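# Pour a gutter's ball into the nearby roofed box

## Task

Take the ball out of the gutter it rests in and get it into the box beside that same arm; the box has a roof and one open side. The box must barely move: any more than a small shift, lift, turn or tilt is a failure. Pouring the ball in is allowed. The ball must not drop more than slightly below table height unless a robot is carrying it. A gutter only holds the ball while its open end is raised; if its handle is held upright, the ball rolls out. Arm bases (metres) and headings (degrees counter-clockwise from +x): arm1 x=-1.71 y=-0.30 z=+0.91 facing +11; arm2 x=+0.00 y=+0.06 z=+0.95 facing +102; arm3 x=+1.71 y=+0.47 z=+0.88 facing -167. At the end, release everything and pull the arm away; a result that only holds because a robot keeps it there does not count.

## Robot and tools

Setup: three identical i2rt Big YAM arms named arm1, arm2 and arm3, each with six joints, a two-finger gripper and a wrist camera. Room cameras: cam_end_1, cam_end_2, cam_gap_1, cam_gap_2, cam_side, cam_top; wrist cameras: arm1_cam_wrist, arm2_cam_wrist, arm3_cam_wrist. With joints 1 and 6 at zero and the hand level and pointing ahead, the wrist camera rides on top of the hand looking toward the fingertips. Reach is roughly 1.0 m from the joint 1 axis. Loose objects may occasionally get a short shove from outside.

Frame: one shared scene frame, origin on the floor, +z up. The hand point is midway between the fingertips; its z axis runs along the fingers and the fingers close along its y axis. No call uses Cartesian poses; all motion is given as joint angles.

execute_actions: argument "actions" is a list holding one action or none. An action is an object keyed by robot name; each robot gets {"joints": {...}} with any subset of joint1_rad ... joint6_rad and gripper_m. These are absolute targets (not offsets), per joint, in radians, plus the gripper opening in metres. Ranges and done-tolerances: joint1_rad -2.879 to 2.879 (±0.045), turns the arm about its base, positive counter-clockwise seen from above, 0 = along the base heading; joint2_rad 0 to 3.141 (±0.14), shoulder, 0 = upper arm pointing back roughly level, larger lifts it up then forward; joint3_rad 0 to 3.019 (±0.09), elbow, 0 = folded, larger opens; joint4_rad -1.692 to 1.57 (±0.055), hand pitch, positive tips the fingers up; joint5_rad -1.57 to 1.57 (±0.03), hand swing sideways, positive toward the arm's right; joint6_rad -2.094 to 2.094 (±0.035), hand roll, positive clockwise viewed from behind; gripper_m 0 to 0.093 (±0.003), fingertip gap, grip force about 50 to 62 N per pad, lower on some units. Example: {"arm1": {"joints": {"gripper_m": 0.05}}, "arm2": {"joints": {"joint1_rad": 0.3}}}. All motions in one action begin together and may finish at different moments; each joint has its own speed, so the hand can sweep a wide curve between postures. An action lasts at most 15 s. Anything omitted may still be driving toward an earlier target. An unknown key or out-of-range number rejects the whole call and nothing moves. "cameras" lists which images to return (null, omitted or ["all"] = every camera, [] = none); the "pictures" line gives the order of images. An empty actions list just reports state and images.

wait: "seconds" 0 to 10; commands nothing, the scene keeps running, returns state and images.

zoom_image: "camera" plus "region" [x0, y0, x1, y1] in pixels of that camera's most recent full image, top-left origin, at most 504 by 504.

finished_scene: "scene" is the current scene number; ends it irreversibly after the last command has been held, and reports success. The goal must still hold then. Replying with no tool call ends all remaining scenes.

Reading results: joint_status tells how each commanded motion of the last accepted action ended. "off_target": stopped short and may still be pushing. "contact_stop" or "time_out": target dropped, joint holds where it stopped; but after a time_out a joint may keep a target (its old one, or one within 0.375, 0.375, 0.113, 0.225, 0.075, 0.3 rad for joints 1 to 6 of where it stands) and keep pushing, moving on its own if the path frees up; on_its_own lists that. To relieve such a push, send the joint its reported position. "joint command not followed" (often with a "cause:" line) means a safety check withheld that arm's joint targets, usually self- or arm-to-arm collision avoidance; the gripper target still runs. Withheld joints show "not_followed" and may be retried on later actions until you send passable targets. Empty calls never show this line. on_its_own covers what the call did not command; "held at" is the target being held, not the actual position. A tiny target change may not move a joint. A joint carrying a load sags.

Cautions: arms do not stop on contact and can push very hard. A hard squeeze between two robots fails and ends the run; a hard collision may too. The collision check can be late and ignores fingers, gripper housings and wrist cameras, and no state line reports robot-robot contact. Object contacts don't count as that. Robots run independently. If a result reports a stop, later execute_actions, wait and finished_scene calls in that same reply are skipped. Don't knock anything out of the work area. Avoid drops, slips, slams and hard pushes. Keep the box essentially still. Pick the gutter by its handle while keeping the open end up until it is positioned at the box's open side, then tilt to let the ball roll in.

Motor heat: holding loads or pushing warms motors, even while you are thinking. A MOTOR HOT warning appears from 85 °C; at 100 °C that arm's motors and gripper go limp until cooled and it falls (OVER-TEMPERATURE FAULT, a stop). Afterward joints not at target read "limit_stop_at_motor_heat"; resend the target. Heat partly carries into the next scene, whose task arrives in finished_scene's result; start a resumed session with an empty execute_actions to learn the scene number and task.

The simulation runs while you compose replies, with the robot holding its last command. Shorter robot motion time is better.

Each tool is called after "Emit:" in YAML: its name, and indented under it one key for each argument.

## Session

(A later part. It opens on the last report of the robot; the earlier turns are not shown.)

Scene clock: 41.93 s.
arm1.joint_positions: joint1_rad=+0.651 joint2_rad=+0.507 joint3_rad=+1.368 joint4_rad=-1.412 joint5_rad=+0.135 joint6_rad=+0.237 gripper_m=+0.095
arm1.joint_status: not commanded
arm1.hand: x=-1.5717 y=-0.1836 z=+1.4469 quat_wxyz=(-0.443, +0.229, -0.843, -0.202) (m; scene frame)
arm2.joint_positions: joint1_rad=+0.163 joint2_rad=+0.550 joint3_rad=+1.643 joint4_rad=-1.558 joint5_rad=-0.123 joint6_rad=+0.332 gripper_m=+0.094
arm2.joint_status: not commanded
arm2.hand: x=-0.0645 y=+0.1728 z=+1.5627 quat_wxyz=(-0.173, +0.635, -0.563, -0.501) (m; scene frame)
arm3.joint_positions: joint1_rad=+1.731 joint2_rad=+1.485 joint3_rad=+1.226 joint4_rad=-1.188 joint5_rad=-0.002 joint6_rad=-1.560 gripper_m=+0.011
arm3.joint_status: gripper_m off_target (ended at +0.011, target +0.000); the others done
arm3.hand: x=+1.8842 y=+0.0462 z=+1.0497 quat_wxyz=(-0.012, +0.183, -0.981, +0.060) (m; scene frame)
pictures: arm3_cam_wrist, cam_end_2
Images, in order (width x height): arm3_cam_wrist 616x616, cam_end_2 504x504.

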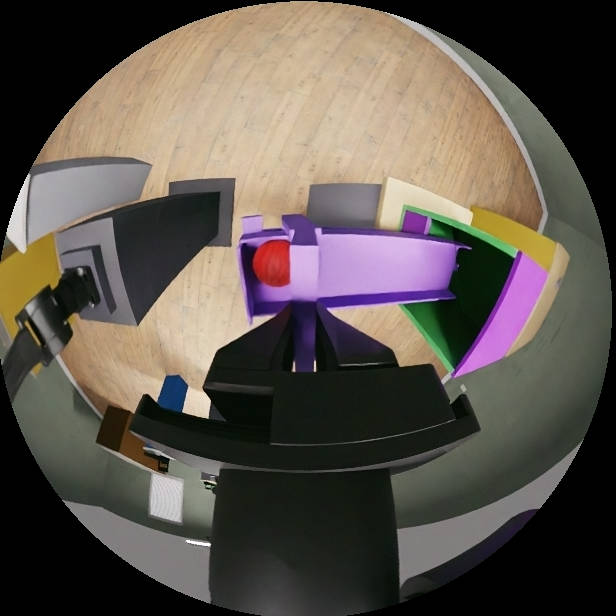

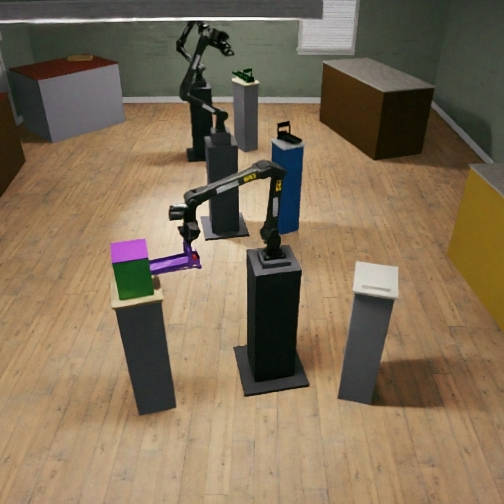

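Emit:
execute_actions:
  actions:
    - {"arm3":{"joints":{"joint2_rad":1.55,"joint3_rad":1.45,"joint4_rad":-1.375,"gripper_m":0.0}}}
  cameras: ["arm3_cam_wrist","cam_end_2"]

Emit:
wait:
  seconds: 0.7

Scene clock: 43.03 s.
arm1.joint_positions: joint1_rad=+0.651 joint2_rad=+0.507 joint3_rad=+1.368 joint4_rad=-1.412 joint5_rad=+0.135 joint6_rad=+0.237 gripper_m=+0.095
arm1.joint_status: not commanded
arm1.hand: x=-1.5717 y=-0.1836 z=+1.4469 quat_wxyz=(-0.443, +0.229, -0.843, -0.202) (m; scene frame)
arm2.joint_positions: joint1_rad=+0.163 joint2_rad=+0.550 joint3_rad=+1.643 joint4_rad=-1.558 joint5_rad=-0.123 joint6_rad=+0.332 gripper_m=+0.094
arm2.joint_status: not commanded
arm2.hand: x=-0.0645 y=+0.1728 z=+1.5627 quat_wxyz=(-0.173, +0.635, -0.563, -0.501) (m; scene frame)
arm3.joint_positions: joint1_rad=+1.731 joint2_rad=+1.562 joint3_rad=+1.386 joint4_rad=-1.366 joint5_rad=-0.002 joint6_rad=-1.560 gripper_m=+0.011
arm3.joint_status: gripper_m off_target (ended at +0.011, target +0.000); the others done
arm3.hand: x=+1.8890 y=+0.0343 z=+1.0751 quat_wxyz=(-0.003, +0.184, -0.983, +0.013) (m; scene frame)
pictures: arm3_cam_wrist, cam_end_2
Images, in order (width x height): arm3_cam_wrist 616x616, cam_end_2 504x504.

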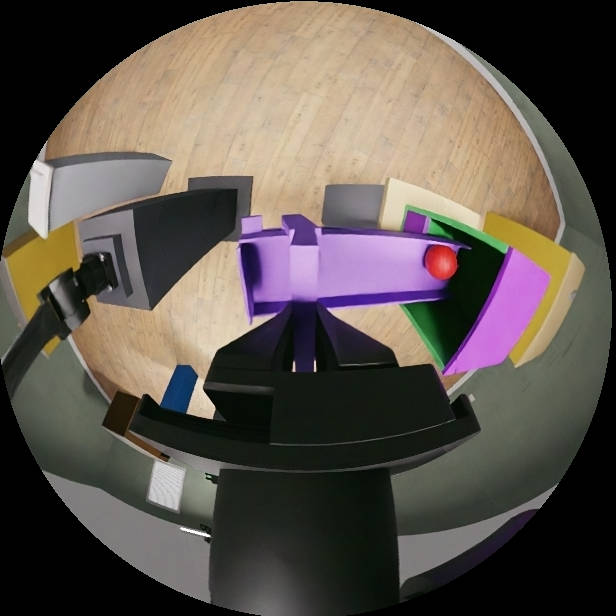

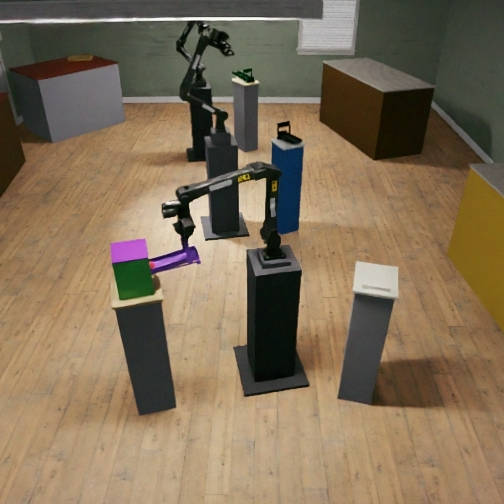

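Scene clock: 43.73 s.
arm1.joint_positions: joint1_rad=+0.651 joint2_rad=+0.507 joint3_rad=+1.368 joint4_rad=-1.412 joint5_rad=+0.135 joint6_rad=+0.237 gripper_m=+0.095
arm1.joint_status: not commanded
arm1.hand: x=-1.5717 y=-0.1836 z=+1.4469 quat_wxyz=(-0.443, +0.229, -0.843, -0.202) (m; scene frame)
arm2.joint_positions: joint1_rad=+0.163 joint2_rad=+0.550 joint3_rad=+1.643 joint4_rad=-1.558 joint5_rad=-0.123 joint6_rad=+0.332 gripper_m=+0.094
arm2.joint_status: not commanded
arm2.hand: x=-0.0645 y=+0.1728 z=+1.5627 quat_wxyz=(-0.173, +0.635, -0.563, -0.501) (m; scene frame)
arm3.joint_positions: joint1_rad=+1.731 joint2_rad=+1.562 joint3_rad=+1.386 joint4_rad=-1.367 joint5_rad=-0.002 joint6_rad=-1.560 gripper_m=+0.011
arm3.joint_status: gripper_m off_target (ended at +0.011, target +0.000); the others done
arm3.hand: x=+1.8890 y=+0.0344 z=+1.0751 quat_wxyz=(-0.003, +0.184, -0.983, +0.013) (m; scene frame)
wait: 0.70 s; at rest by 0.27 s
pictures: arm1_cam_wrist, arm2_cam_wrist, arm3_cam_wrist, cam_end_1, cam_end_2, cam_gap_1, cam_gap_2, cam_side, cam_top
Images, in order (width x height): arm1_cam_wrist 616x616, arm2_cam_wrist 616x616, arm3_cam_wrist 616x616, cam_end_1 504x504, cam_end_2 504x504, cam_gap_1 504x504, cam_gap_2 504x504, cam_side 504x504, cam_top 504x504.

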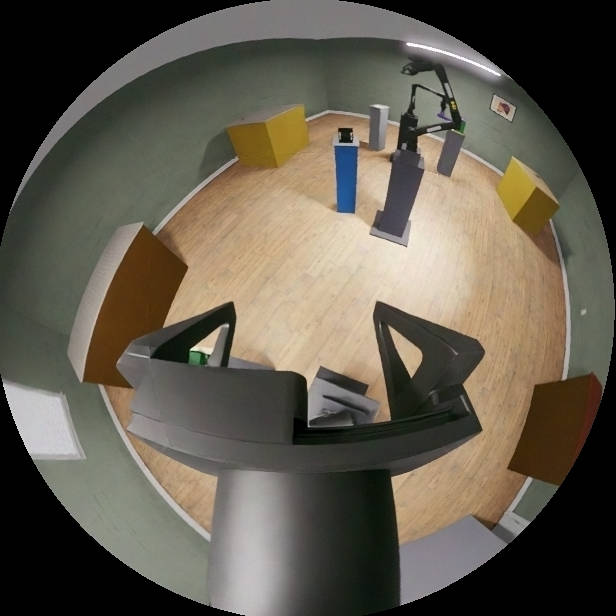

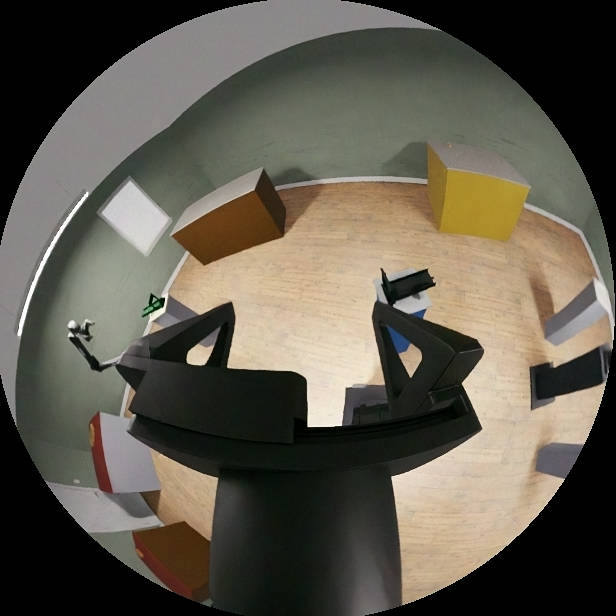

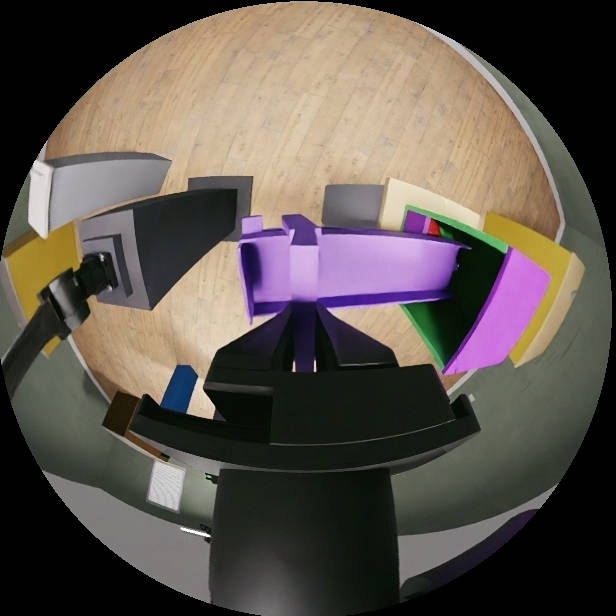

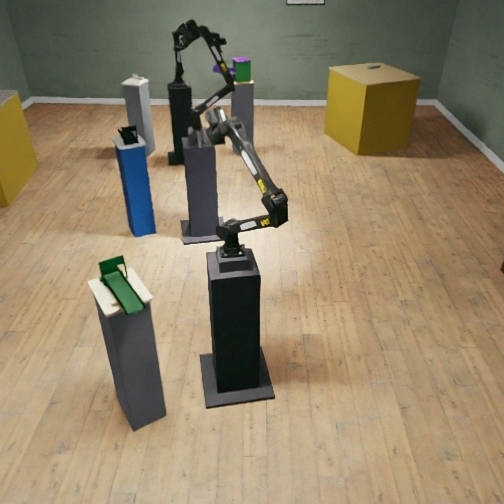

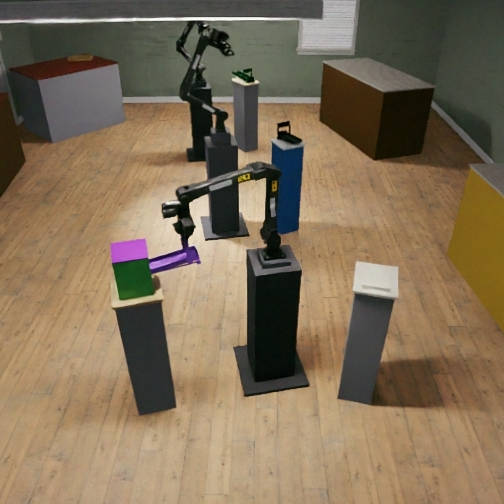

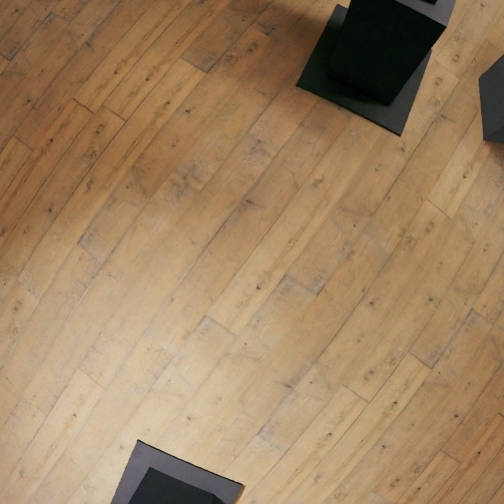

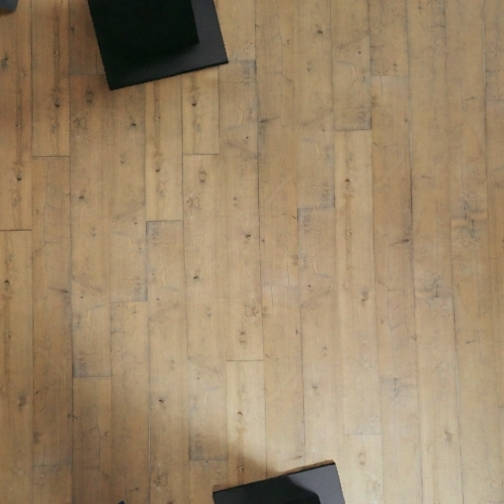

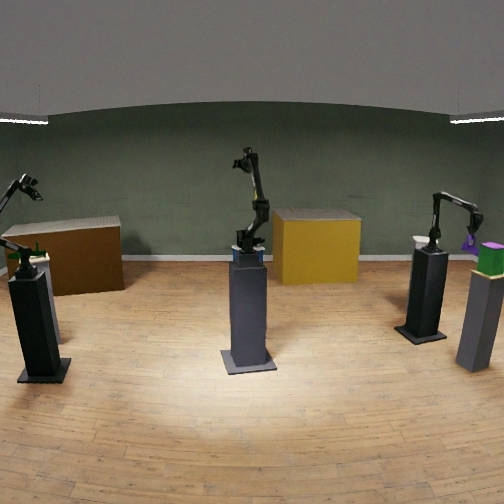

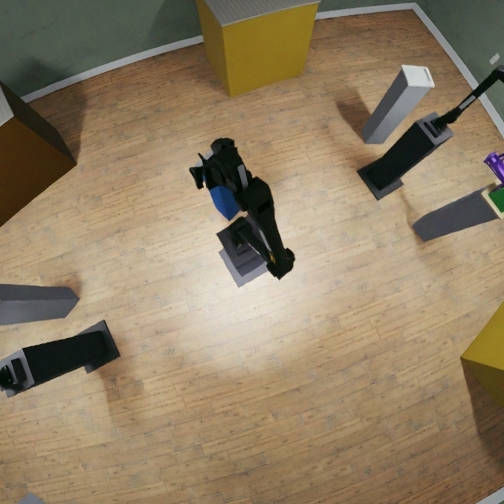

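Emit:
execute_actions:
  actions:
    - {"arm3":{"joints":{"joint2_rad":1.435,"joint3_rad":1.285,"joint4_rad":-1.36,"gripper_m":0.0}}}
  cameras: ["arm3_cam_wrist","cam_end_2"]

Scene clock: 44.87 s.
arm1.joint_positions: joint1_rad=+0.651 joint2_rad=+0.507 joint3_rad=+1.368 joint4_rad=-1.412 joint5_rad=+0.135 joint6_rad=+0.237 gripper_m=+0.095
arm1.joint_status: not commanded
arm1.hand: x=-1.5717 y=-0.1836 z=+1.4469 quat_wxyz=(-0.443, +0.229, -0.843, -0.202) (m; scene frame)
arm2.joint_positions: joint1_rad=+0.163 joint2_rad=+0.550 joint3_rad=+1.643 joint4_rad=-1.558 joint5_rad=-0.123 joint6_rad=+0.332 gripper_m=+0.094
arm2.joint_status: not commanded
arm2.hand: x=-0.0645 y=+0.1728 z=+1.5627 quat_wxyz=(-0.173, +0.635, -0.563, -0.501) (m; scene frame)
arm3.joint_positions: joint1_rad=+1.731 joint2_rad=+1.441 joint3_rad=+1.280 joint4_rad=-1.365 joint5_rad=-0.002 joint6_rad=-1.560 gripper_m=+0.011
arm3.joint_status: gripper_m off_target (ended at +0.011, target +0.000); the others done
arm3.hand: x=+1.8738 y=+0.0725 z=+1.0859 quat_wxyz=(-0.004, +0.184, -0.983, +0.021) (m; scene frame)
pictures: arm3_cam_wrist, cam_end_2
Images, in order (width x height): arm3_cam_wrist 616x616, cam_end_2 504x504.

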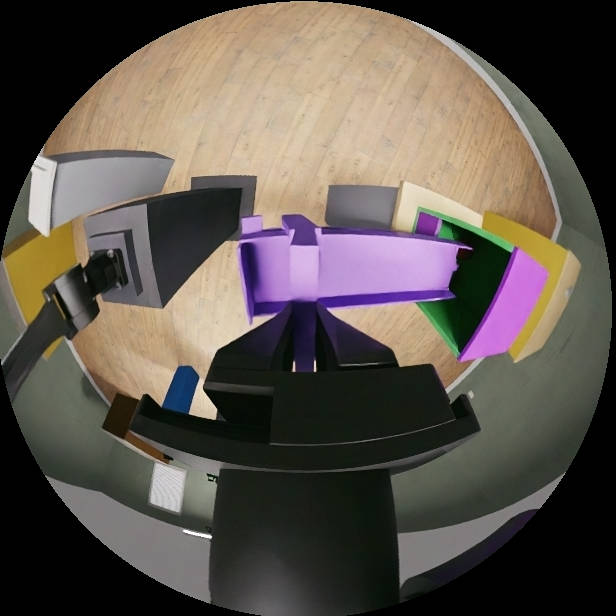

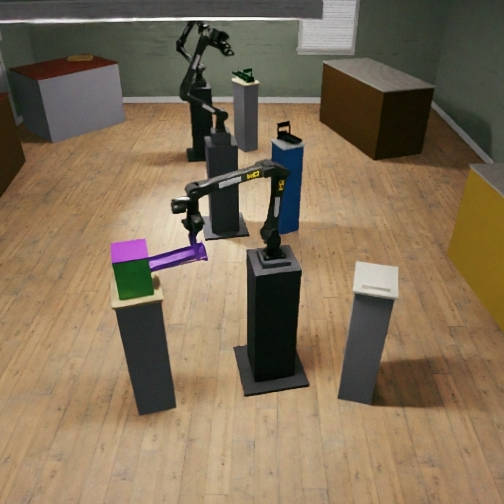

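Emit:
execute_actions:
  actions:
    - {"arm3":{"joints":{"joint2_rad":1.25,"joint3_rad":1.11,"joint4_rad":-1.36,"gripper_m":0.0}}}
  cameras: ["arm3_cam_wrist","cam_end_2"]

Scene clock: 46.30 s.
arm1.joint_positions: joint1_rad=+0.651 joint2_rad=+0.507 joint3_rad=+1.368 joint4_rad=-1.412 joint5_rad=+0.135 joint6_rad=+0.237 gripper_m=+0.095
arm1.joint_status: not commanded
arm1.hand: x=-1.5717 y=-0.1836 z=+1.4469 quat_wxyz=(-0.443, +0.229, -0.843, -0.202) (m; scene frame)
arm2.joint_positions: joint1_rad=+0.163 joint2_rad=+0.550 joint3_rad=+1.643 joint4_rad=-1.558 joint5_rad=-0.123 joint6_rad=+0.332 gripper_m=+0.094
arm2.joint_status: not commanded
arm2.hand: x=-0.0645 y=+0.1728 z=+1.5627 quat_wxyz=(-0.173, +0.635, -0.563, -0.501) (m; scene frame)
arm3.joint_positions: joint1_rad=+1.731 joint2_rad=+1.251 joint3_rad=+1.100 joint4_rad=-1.363 joint5_rad=-0.002 joint6_rad=-1.560 gripper_m=+0.011
arm3.joint_status: gripper_m off_target (ended at +0.011, target +0.000); the others done
arm3.hand: x=+1.8480 y=+0.1371 z=+1.0865 quat_wxyz=(-0.005, +0.184, -0.983, +0.027) (m; scene frame)
pictures: arm3_cam_wrist, cam_end_2
Images, in order (width x height): arm3_cam_wrist 616x616, cam_end_2 504x504.

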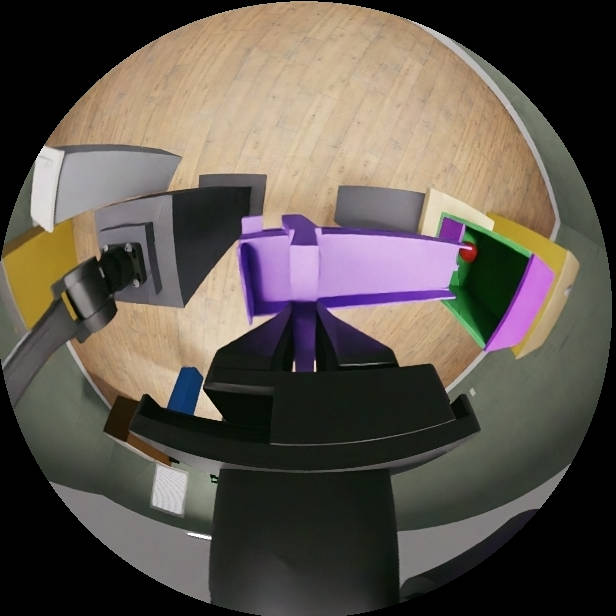

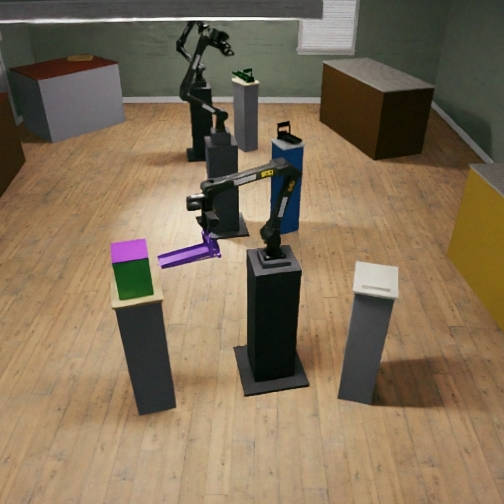

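Emit:
execute_actions:
  actions:
    - {"arm3":{"joints":{"joint1_rad":-1.921,"joint2_rad":1.45,"joint3_rad":1.6,"joint4_rad":-1.5,"joint5_rad":0.2,"joint6_rad":0.115,"gripper_m":0.0}}}
  cameras: ["arm3_cam_wrist","cam_end_2"]

Scene clock: 49.57 s.
arm1.joint_positions: joint1_rad=+0.651 joint2_rad=+0.507 joint3_rad=+1.368 joint4_rad=-1.412 joint5_rad=+0.135 joint6_rad=+0.237 gripper_m=+0.095
arm1.joint_status: not commanded
arm1.hand: x=-1.5717 y=-0.1836 z=+1.4469 quat_wxyz=(-0.443, +0.229, -0.843, -0.202) (m; scene frame)
arm2.joint_positions: joint1_rad=+0.163 joint2_rad=+0.550 joint3_rad=+1.643 joint4_rad=-1.558 joint5_rad=-0.123 joint6_rad=+0.332 gripper_m=+0.094
arm2.joint_status: not commanded
arm2.hand: x=-0.0645 y=+0.1728 z=+1.5627 quat_wxyz=(-0.173, +0.635, -0.563, -0.501) (m; scene frame)
arm3.joint_positions: joint1_rad=-1.928 joint2_rad=+1.480 joint3_rad=+1.558 joint4_rad=-1.491 joint5_rad=+0.198 joint6_rad=+0.108 gripper_m=+0.012
arm3.joint_status: gripper_m off_target (ended at +0.012, target +0.000); the others done
arm3.hand: x=+1.8145 y=+0.9352 z=+1.1830 quat_wxyz=(+0.125, -0.604, +0.787, -0.015) (m; scene frame)
pictures: arm3_cam_wrist, cam_end_2
Images, in order (width x height): arm3_cam_wrist 616x616, cam_end_2 504x504.

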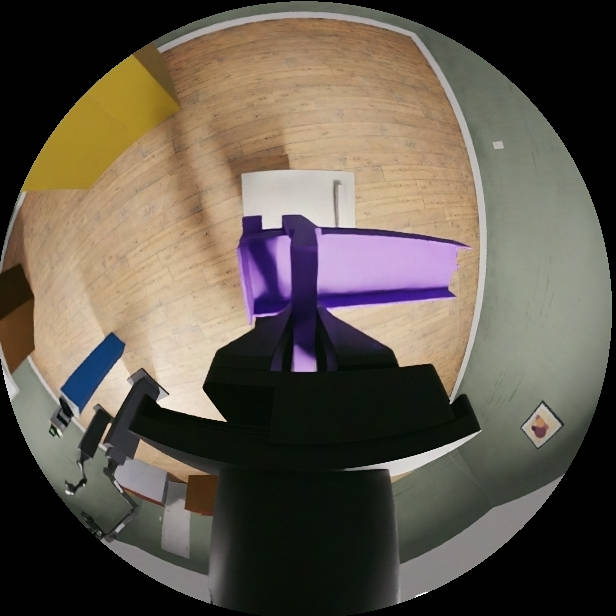

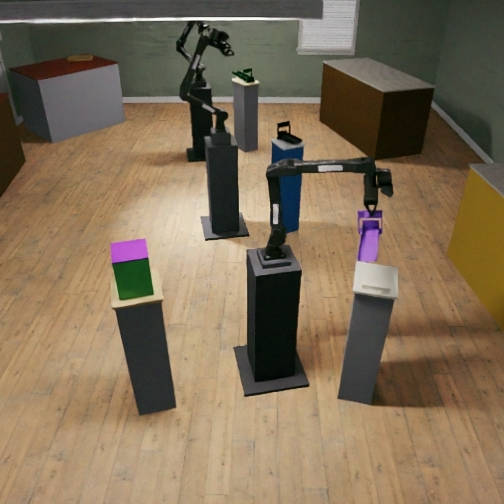

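Emit:
execute_actions:
  actions:
    - {"arm3":{"joints":{"joint1_rad":-1.915,"joint2_rad":1.825,"joint3_rad":1.80,"joint4_rad":-1.50,"gripper_m":0.0}}}
  cameras: ["arm3_cam_wrist","cam_end_2"]

Scene clock: 51.17 s.
arm1.joint_positions: joint1_rad=+0.651 joint2_rad=+0.507 joint3_rad=+1.368 joint4_rad=-1.412 joint5_rad=+0.135 joint6_rad=+0.237 gripper_m=+0.095
arm1.joint_status: not commanded
arm1.hand: x=-1.5717 y=-0.1836 z=+1.4469 quat_wxyz=(-0.443, +0.229, -0.843, -0.202) (m; scene frame)
arm2.joint_positions: joint1_rad=+0.163 joint2_rad=+0.550 joint3_rad=+1.643 joint4_rad=-1.558 joint5_rad=-0.123 joint6_rad=+0.332 gripper_m=+0.094
arm2.joint_status: not commanded
arm2.hand: x=-0.0645 y=+0.1728 z=+1.5627 quat_wxyz=(-0.173, +0.635, -0.563, -0.501) (m; scene frame)
arm3.joint_positions: joint1_rad=-1.924 joint2_rad=+1.851 joint3_rad=+1.762 joint4_rad=-1.500 joint5_rad=+0.197 joint6_rad=+0.108 gripper_m=+0.011
arm3.joint_status: gripper_m off_target (ended at +0.012, target +0.000); the others done
arm3.hand: x=+1.8246 y=+1.0287 z=+1.0779 quat_wxyz=(+0.062, -0.615, +0.783, -0.076) (m; scene frame)
pictures: arm3_cam_wrist, cam_end_2
Images, in order (width x height): arm3_cam_wrist 616x616, cam_end_2 504x504.

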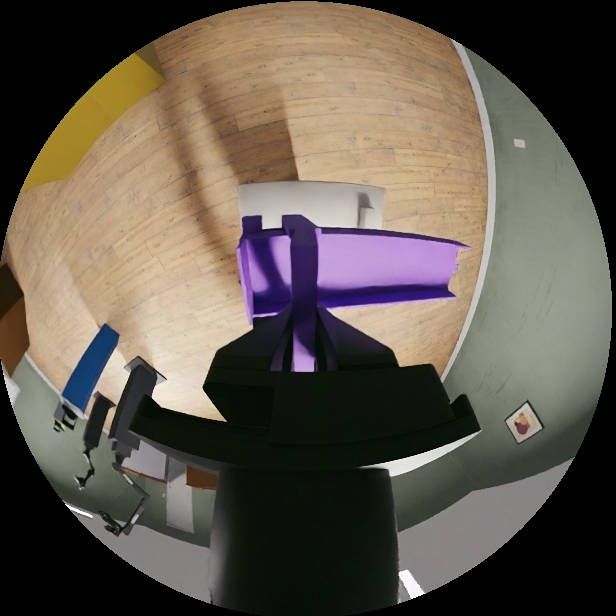

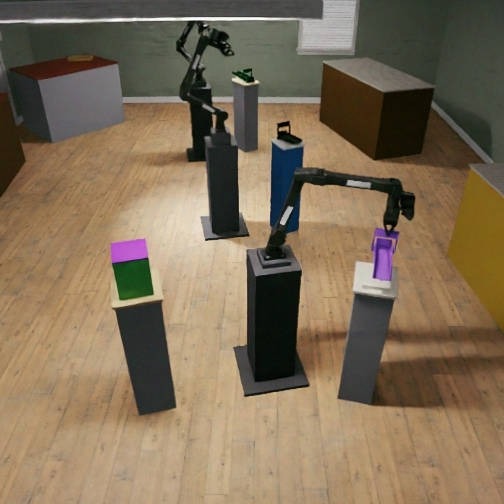

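Emit:
execute_actions:
  actions:
    - {"arm3":{"joints":{"joint2_rad":1.835,"joint3_rad":1.565,"joint4_rad":-1.26,"gripper_m":0.0}}}
  cameras: ["arm3_cam_wrist","cam_end_2"]

Scene clock: 52.50 s.
arm1.joint_positions: joint1_rad=+0.651 joint2_rad=+0.507 joint3_rad=+1.368 joint4_rad=-1.412 joint5_rad=+0.135 joint6_rad=+0.237 gripper_m=+0.095
arm1.joint_status: not commanded
arm1.hand: x=-1.5717 y=-0.1836 z=+1.4469 quat_wxyz=(-0.443, +0.229, -0.843, -0.202) (m; scene frame)
arm2.joint_positions: joint1_rad=+0.163 joint2_rad=+0.550 joint3_rad=+1.643 joint4_rad=-1.558 joint5_rad=-0.123 joint6_rad=+0.332 gripper_m=+0.094
arm2.joint_status: not commanded
arm2.hand: x=-0.0645 y=+0.1728 z=+1.5627 quat_wxyz=(-0.173, +0.635, -0.563, -0.501) (m; scene frame)
arm3.joint_positions: joint1_rad=-1.924 joint2_rad=+1.850 joint3_rad=+1.550 joint4_rad=-1.272 joint5_rad=+0.197 joint6_rad=+0.108 gripper_m=+0.011
arm3.joint_status: gripper_m off_target (ended at +0.011, target +0.000); the others done
arm3.hand: x=+1.8228 y=+1.0170 z=+0.9993 quat_wxyz=(+0.068, -0.614, +0.783, -0.070) (m; scene frame)
pictures: arm3_cam_wrist, cam_end_2
Images, in order (width x height): arm3_cam_wrist 616x616, cam_end_2 504x504.

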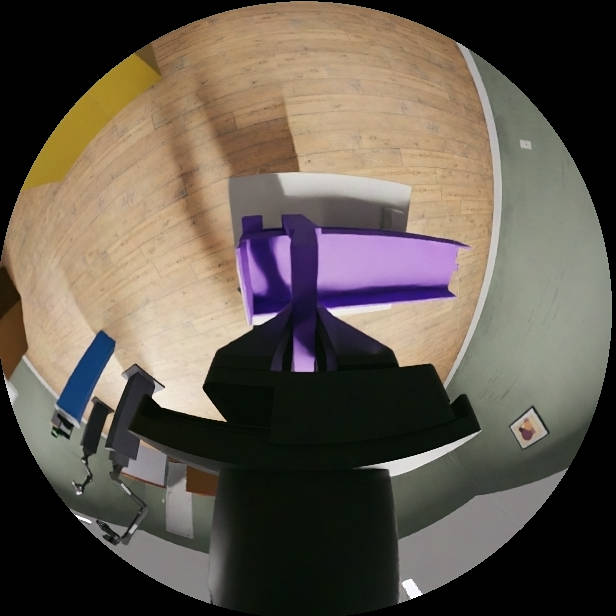

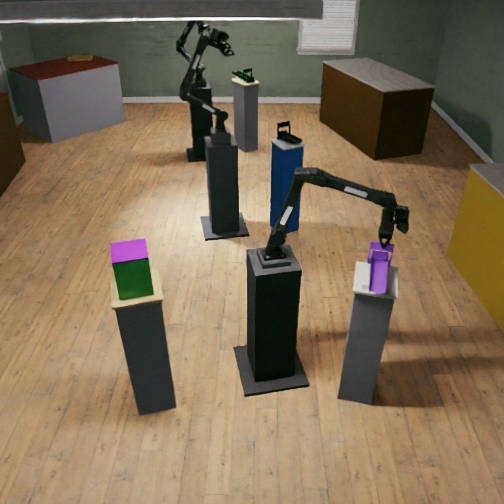

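Emit:
execute_actions:
  actions:
    - {"arm3":{"joints":{"joint2_rad":1.845,"joint3_rad":1.512,"joint4_rad":-1.205,"gripper_m":0.0}}}
  cameras: ["arm3_cam_wrist","cam_end_2"]

Scene clock: 53.37 s.
arm1.joint_positions: joint1_rad=+0.651 joint2_rad=+0.507 joint3_rad=+1.368 joint4_rad=-1.412 joint5_rad=+0.135 joint6_rad=+0.237 gripper_m=+0.095
arm1.joint_status: not commanded
arm1.hand: x=-1.5717 y=-0.1836 z=+1.4469 quat_wxyz=(-0.443, +0.229, -0.843, -0.202) (m; scene frame)
arm2.joint_positions: joint1_rad=+0.163 joint2_rad=+0.550 joint3_rad=+1.643 joint4_rad=-1.558 joint5_rad=-0.123 joint6_rad=+0.332 gripper_m=+0.094
arm2.joint_status: not commanded
arm2.hand: x=-0.0645 y=+0.1728 z=+1.5627 quat_wxyz=(-0.173, +0.635, -0.563, -0.501) (m; scene frame)
arm3.joint_positions: joint1_rad=-1.924 joint2_rad=+1.850 joint3_rad=+1.503 joint4_rad=-1.218 joint5_rad=+0.197 joint6_rad=+0.108 gripper_m=+0.011
arm3.joint_status: gripper_m off_target (ended at +0.011, target +0.000); the others done
arm3.hand: x=+1.8223 y=+1.0131 z=+0.9824 quat_wxyz=(+0.070, -0.614, +0.784, -0.067) (m; scene frame)
pictures: arm3_cam_wrist, cam_end_2
Images, in order (width x height): arm3_cam_wrist 616x616, cam_end_2 504x504.

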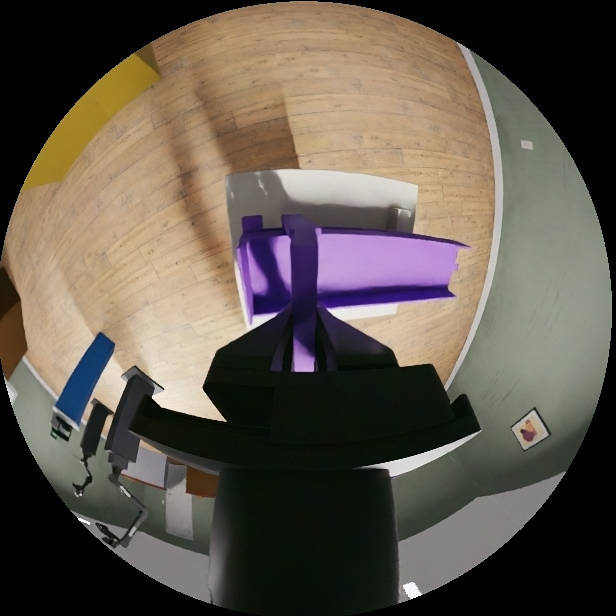

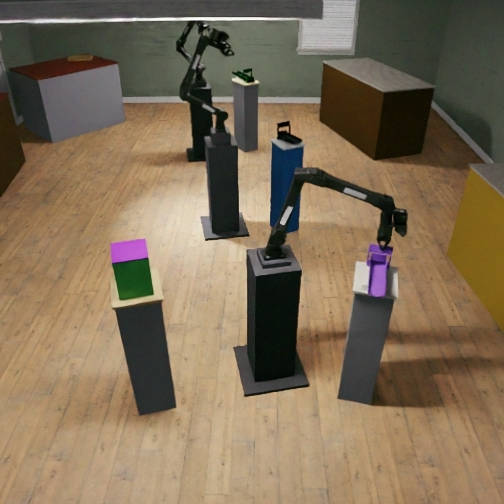

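Emit:
execute_actions:
  actions:
    - {"arm3":{"joints":{"joint2_rad":1.858,"joint3_rad":1.498,"joint4_rad":-1.185,"gripper_m":0.0}}}
  cameras: ["arm3_cam_wrist","cam_end_2"]

Scene clock: 54.03 s.
arm1.joint_positions: joint1_rad=+0.651 joint2_rad=+0.507 joint3_rad=+1.368 joint4_rad=-1.412 joint5_rad=+0.135 joint6_rad=+0.237 gripper_m=+0.095
arm1.joint_status: not commanded
arm1.hand: x=-1.5717 y=-0.1836 z=+1.4469 quat_wxyz=(-0.443, +0.229, -0.843, -0.202) (m; scene frame)
arm2.joint_positions: joint1_rad=+0.163 joint2_rad=+0.550 joint3_rad=+1.643 joint4_rad=-1.558 joint5_rad=-0.123 joint6_rad=+0.332 gripper_m=+0.094
arm2.joint_status: not commanded
arm2.hand: x=-0.0645 y=+0.1728 z=+1.5627 quat_wxyz=(-0.173, +0.635, -0.563, -0.501) (m; scene frame)
arm3.joint_positions: joint1_rad=-1.924 joint2_rad=+1.853 joint3_rad=+1.494 joint4_rad=-1.198 joint5_rad=+0.197 joint6_rad=+0.108 gripper_m=+0.011
arm3.joint_status: gripper_m off_target (ended at +0.011, target +0.000); the others done
arm3.hand: x=+1.8225 y=+1.0145 z=+0.9776 quat_wxyz=(+0.073, -0.613, +0.784, -0.065) (m; scene frame)
pictures: arm3_cam_wrist, cam_end_2
Images, in order (width x height): arm3_cam_wrist 616x616, cam_end_2 504x504.

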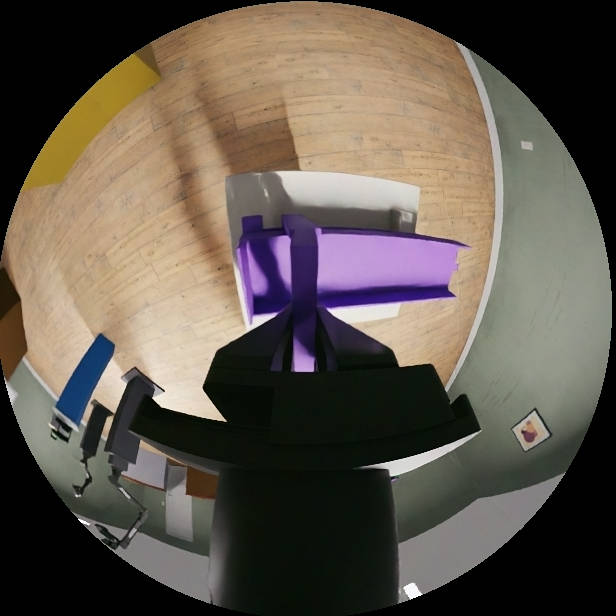

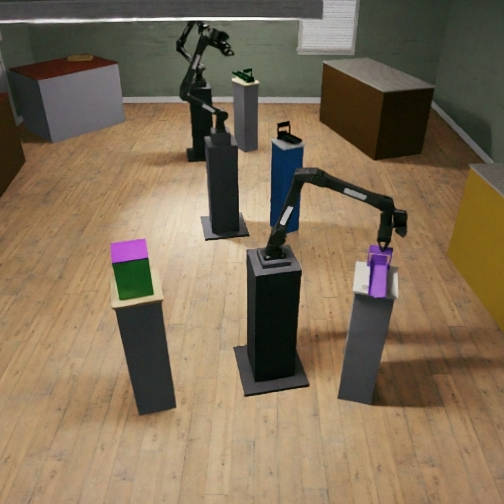

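Emit:
execute_actions:
  actions:
    - {"arm3":{"joints":{"joint2_rad":1.868,"joint3_rad":1.488,"joint4_rad":-1.18,"gripper_m":0.0}}}
  cameras: ["arm3_cam_wrist","cam_end_2"]

Scene clock: 54.63 s.
arm1.joint_positions: joint1_rad=+0.651 joint2_rad=+0.507 joint3_rad=+1.368 joint4_rad=-1.412 joint5_rad=+0.135 joint6_rad=+0.237 gripper_m=+0.095
arm1.joint_status: not commanded
arm1.hand: x=-1.5717 y=-0.1836 z=+1.4469 quat_wxyz=(-0.443, +0.229, -0.843, -0.202) (m; scene frame)
arm2.joint_positions: joint1_rad=+0.163 joint2_rad=+0.550 joint3_rad=+1.643 joint4_rad=-1.558 joint5_rad=-0.123 joint6_rad=+0.332 gripper_m=+0.094
arm2.joint_status: not commanded
arm2.hand: x=-0.0645 y=+0.1728 z=+1.5627 quat_wxyz=(-0.173, +0.635, -0.563, -0.501) (m; scene frame)
arm3.joint_positions: joint1_rad=-1.922 joint2_rad=+1.857 joint3_rad=+1.488 joint4_rad=-1.193 joint5_rad=+0.200 joint6_rad=+0.108 gripper_m=+0.011
arm3.joint_status: gripper_m off_target (ended at +0.011, target +0.000); the others done
arm3.hand: x=+1.8217 y=+1.0137 z=+0.9734 quat_wxyz=(+0.073, -0.614, +0.783, -0.067) (m; scene frame)
pictures: arm3_cam_wrist, cam_end_2
Images, in order (width x height): arm3_cam_wrist 616x616, cam_end_2 504x504.

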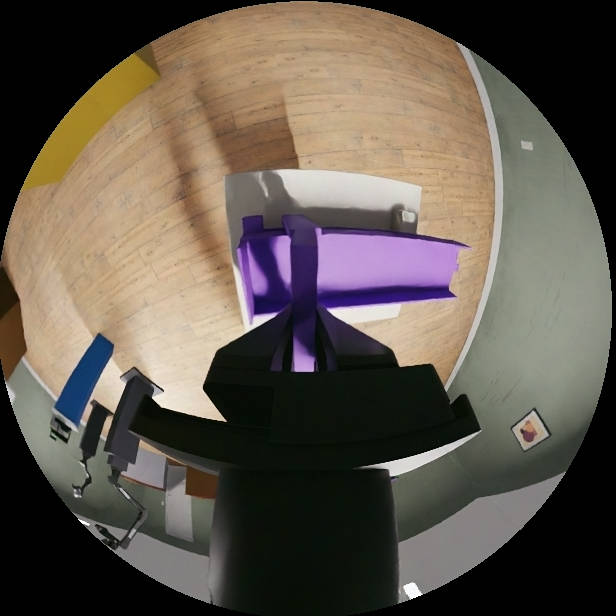

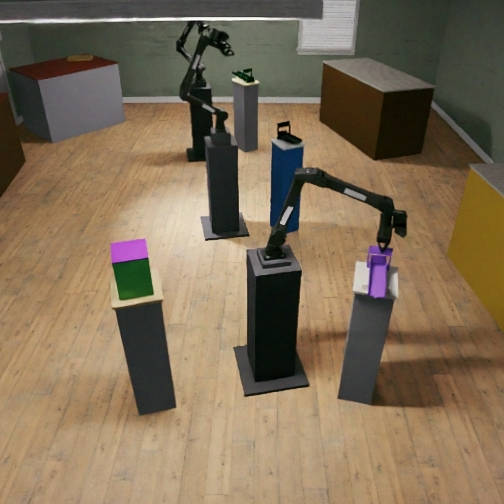

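The gutter has likely touched (small joint deflections), so I'm releasing it.

Emit:
execute_actions:
  actions:
    - {"arm3":{"joints":{"joint2_rad":1.857,"joint3_rad":1.495,"joint4_rad":-1.193,"gripper_m":0.08}}}
  cameras: ["arm3_cam_wrist","cam_end_2"]

Scene clock: 55.40 s.
arm1.joint_positions: joint1_rad=+0.651 joint2_rad=+0.507 joint3_rad=+1.368 joint4_rad=-1.412 joint5_rad=+0.135 joint6_rad=+0.237 gripper_m=+0.095
arm1.joint_status: not commanded
arm1.hand: x=-1.5717 y=-0.1836 z=+1.4469 quat_wxyz=(-0.443, +0.229, -0.843, -0.202) (m; scene frame)
arm2.joint_positions: joint1_rad=+0.163 joint2_rad=+0.550 joint3_rad=+1.643 joint4_rad=-1.558 joint5_rad=-0.123 joint6_rad=+0.332 gripper_m=+0.094
arm2.joint_status: not commanded
arm2.hand: x=-0.0645 y=+0.1728 z=+1.5627 quat_wxyz=(-0.173, +0.635, -0.563, -0.501) (m; scene frame)
arm3.joint_positions: joint1_rad=-1.922 joint2_rad=+1.857 joint3_rad=+1.488 joint4_rad=-1.193 joint5_rad=+0.199 joint6_rad=+0.108 gripper_m=+0.080
arm3.joint_status: all done
arm3.hand: x=+1.8216 y=+1.0137 z=+0.9734 quat_wxyz=(+0.072, -0.614, +0.783, -0.067) (m; scene frame)
pictures: arm3_cam_wrist, cam_end_2
Images, in order (width x height): arm3_cam_wrist 616x616, cam_end_2 504x504.

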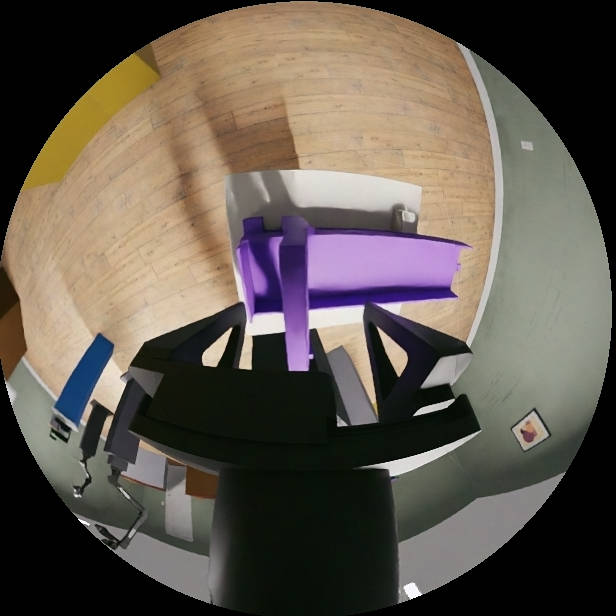

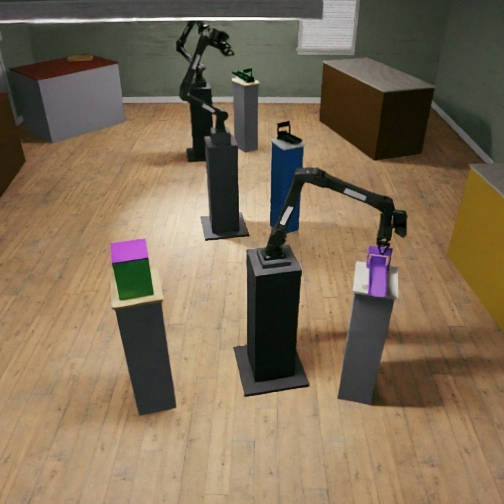

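Emit:
execute_actions:
  actions:
    - {"arm3":{"joints":{"joint2_rad":1.82,"joint3_rad":1.85,"joint4_rad":-1.5,"gripper_m":0.08}}}
  cameras: ["arm3_cam_wrist","cam_end_2"]

Emit:
execute_actions:
  actions:
    - {"arm3":{"joints":{"joint2_rad":1.0,"joint3_rad":1.5,"joint4_rad":-1.3,"joint5_rad":0,"gripper_m":0.08}}}
  cameras: ["arm3_cam_wrist","cam_end_2","cam_end_1"]

Scene clock: 56.70 s.
arm1.joint_positions: joint1_rad=+0.651 joint2_rad=+0.507 joint3_rad=+1.368 joint4_rad=-1.412 joint5_rad=+0.135 joint6_rad=+0.237 gripper_m=+0.095
arm1.joint_status: not commanded
arm1.hand: x=-1.5717 y=-0.1836 z=+1.4469 quat_wxyz=(-0.443, +0.229, -0.843, -0.202) (m; scene frame)
arm2.joint_positions: joint1_rad=+0.163 joint2_rad=+0.550 joint3_rad=+1.643 joint4_rad=-1.558 joint5_rad=-0.123 joint6_rad=+0.332 gripper_m=+0.094
arm2.joint_status: not commanded
arm2.hand: x=-0.0645 y=+0.1728 z=+1.5627 quat_wxyz=(-0.173, +0.635, -0.563, -0.501) (m; scene frame)
arm3.joint_positions: joint1_rad=-1.922 joint2_rad=+1.810 joint3_rad=+1.810 joint4_rad=-1.489 joint5_rad=+0.199 joint6_rad=+0.108 gripper_m=+0.080
arm3.joint_status: all done
arm3.hand: x=+1.8254 y=+1.0402 z=+1.1197 quat_wxyz=(+0.098, -0.611, +0.785, -0.042) (m; scene frame)
pictures: arm3_cam_wrist, cam_end_2
Images, in order (width x height): arm3_cam_wrist 616x616, cam_end_2 504x504.

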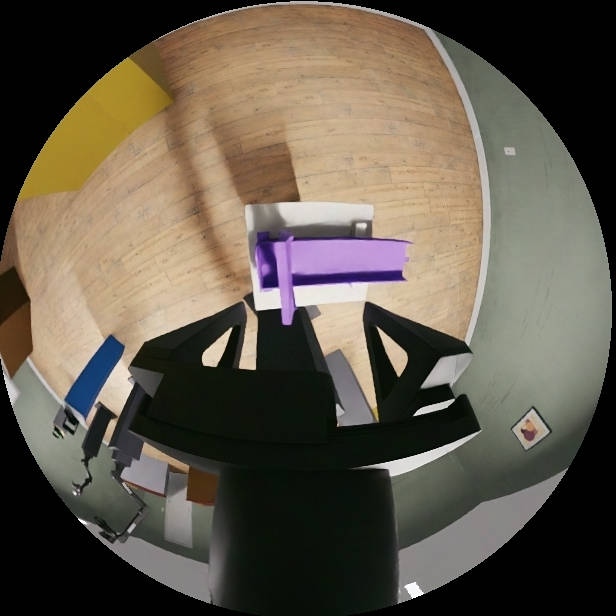

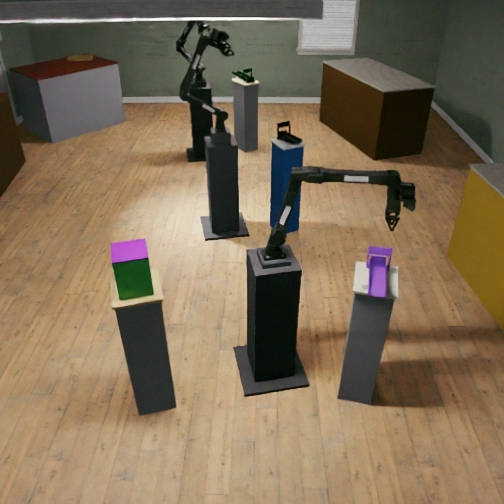

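Scene clock: 58.50 s.
arm1.joint_positions: joint1_rad=+0.651 joint2_rad=+0.507 joint3_rad=+1.368 joint4_rad=-1.412 joint5_rad=+0.135 joint6_rad=+0.237 gripper_m=+0.095
arm1.joint_status: not commanded
arm1.hand: x=-1.5717 y=-0.1836 z=+1.4469 quat_wxyz=(-0.443, +0.229, -0.843, -0.202) (m; scene frame)
arm2.joint_positions: joint1_rad=+0.163 joint2_rad=+0.550 joint3_rad=+1.643 joint4_rad=-1.558 joint5_rad=-0.123 joint6_rad=+0.332 gripper_m=+0.094
arm2.joint_status: not commanded
arm2.hand: x=-0.0645 y=+0.1728 z=+1.5627 quat_wxyz=(-0.173, +0.635, -0.563, -0.501) (m; scene frame)
arm3.joint_positions: joint1_rad=-1.922 joint2_rad=+1.006 joint3_rad=+1.498 joint4_rad=-1.313 joint5_rad=+0.002 joint6_rad=+0.108 gripper_m=+0.080
arm3.joint_status: all done
arm3.hand: x=+1.7665 y=+0.8476 z=+1.3661 quat_wxyz=(+0.262, -0.574, +0.732, +0.256) (m; scene frame)
pictures: arm3_cam_wrist, cam_end_1, cam_end_2
Images, in order (width x height): arm3_cam_wrist 616x616, cam_end_1 504x504, cam_end_2 504x504.

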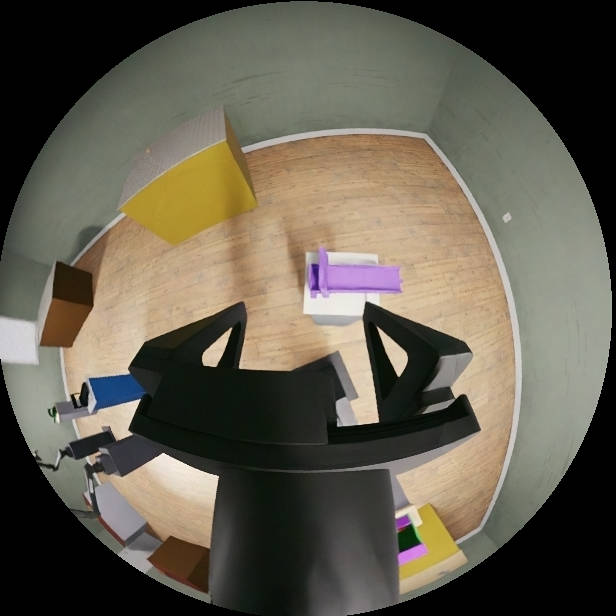

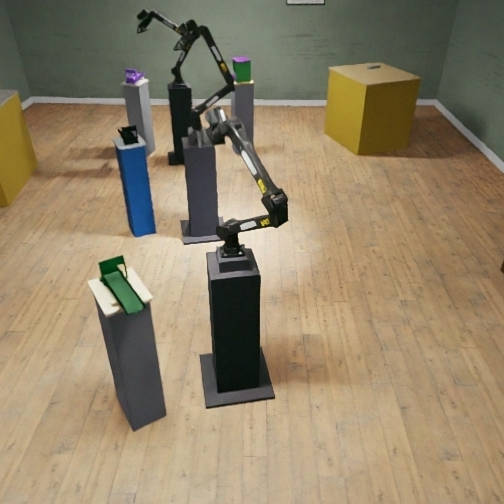

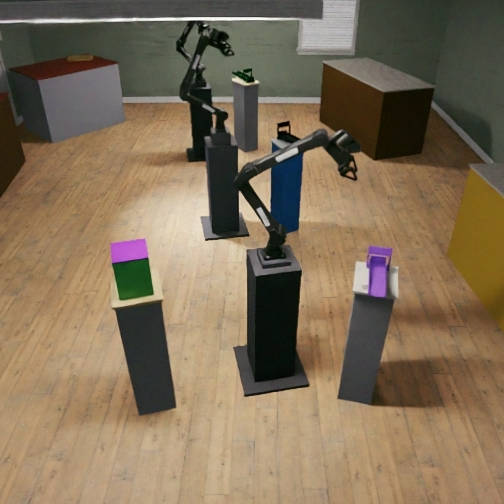

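Emit:
zoom_image:
  camera: "cam_end_1"
  region: [210, 40, 280, 110]

Region (210, 40, 280, 110) of cam_end_1's 504x504 image, scaled by 7.200, with more detail than that image has.

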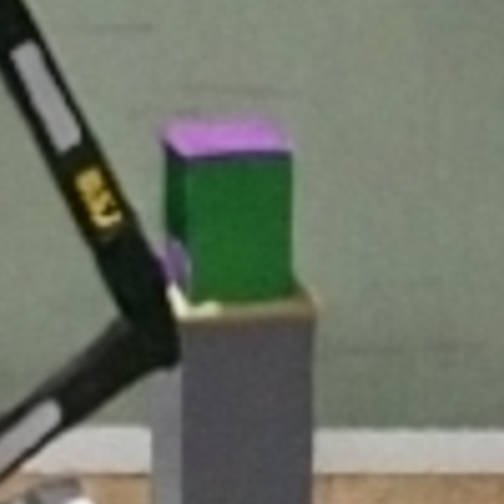

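Emit:
finished_scene:
  scene: 1

The scene is finished: the task was done.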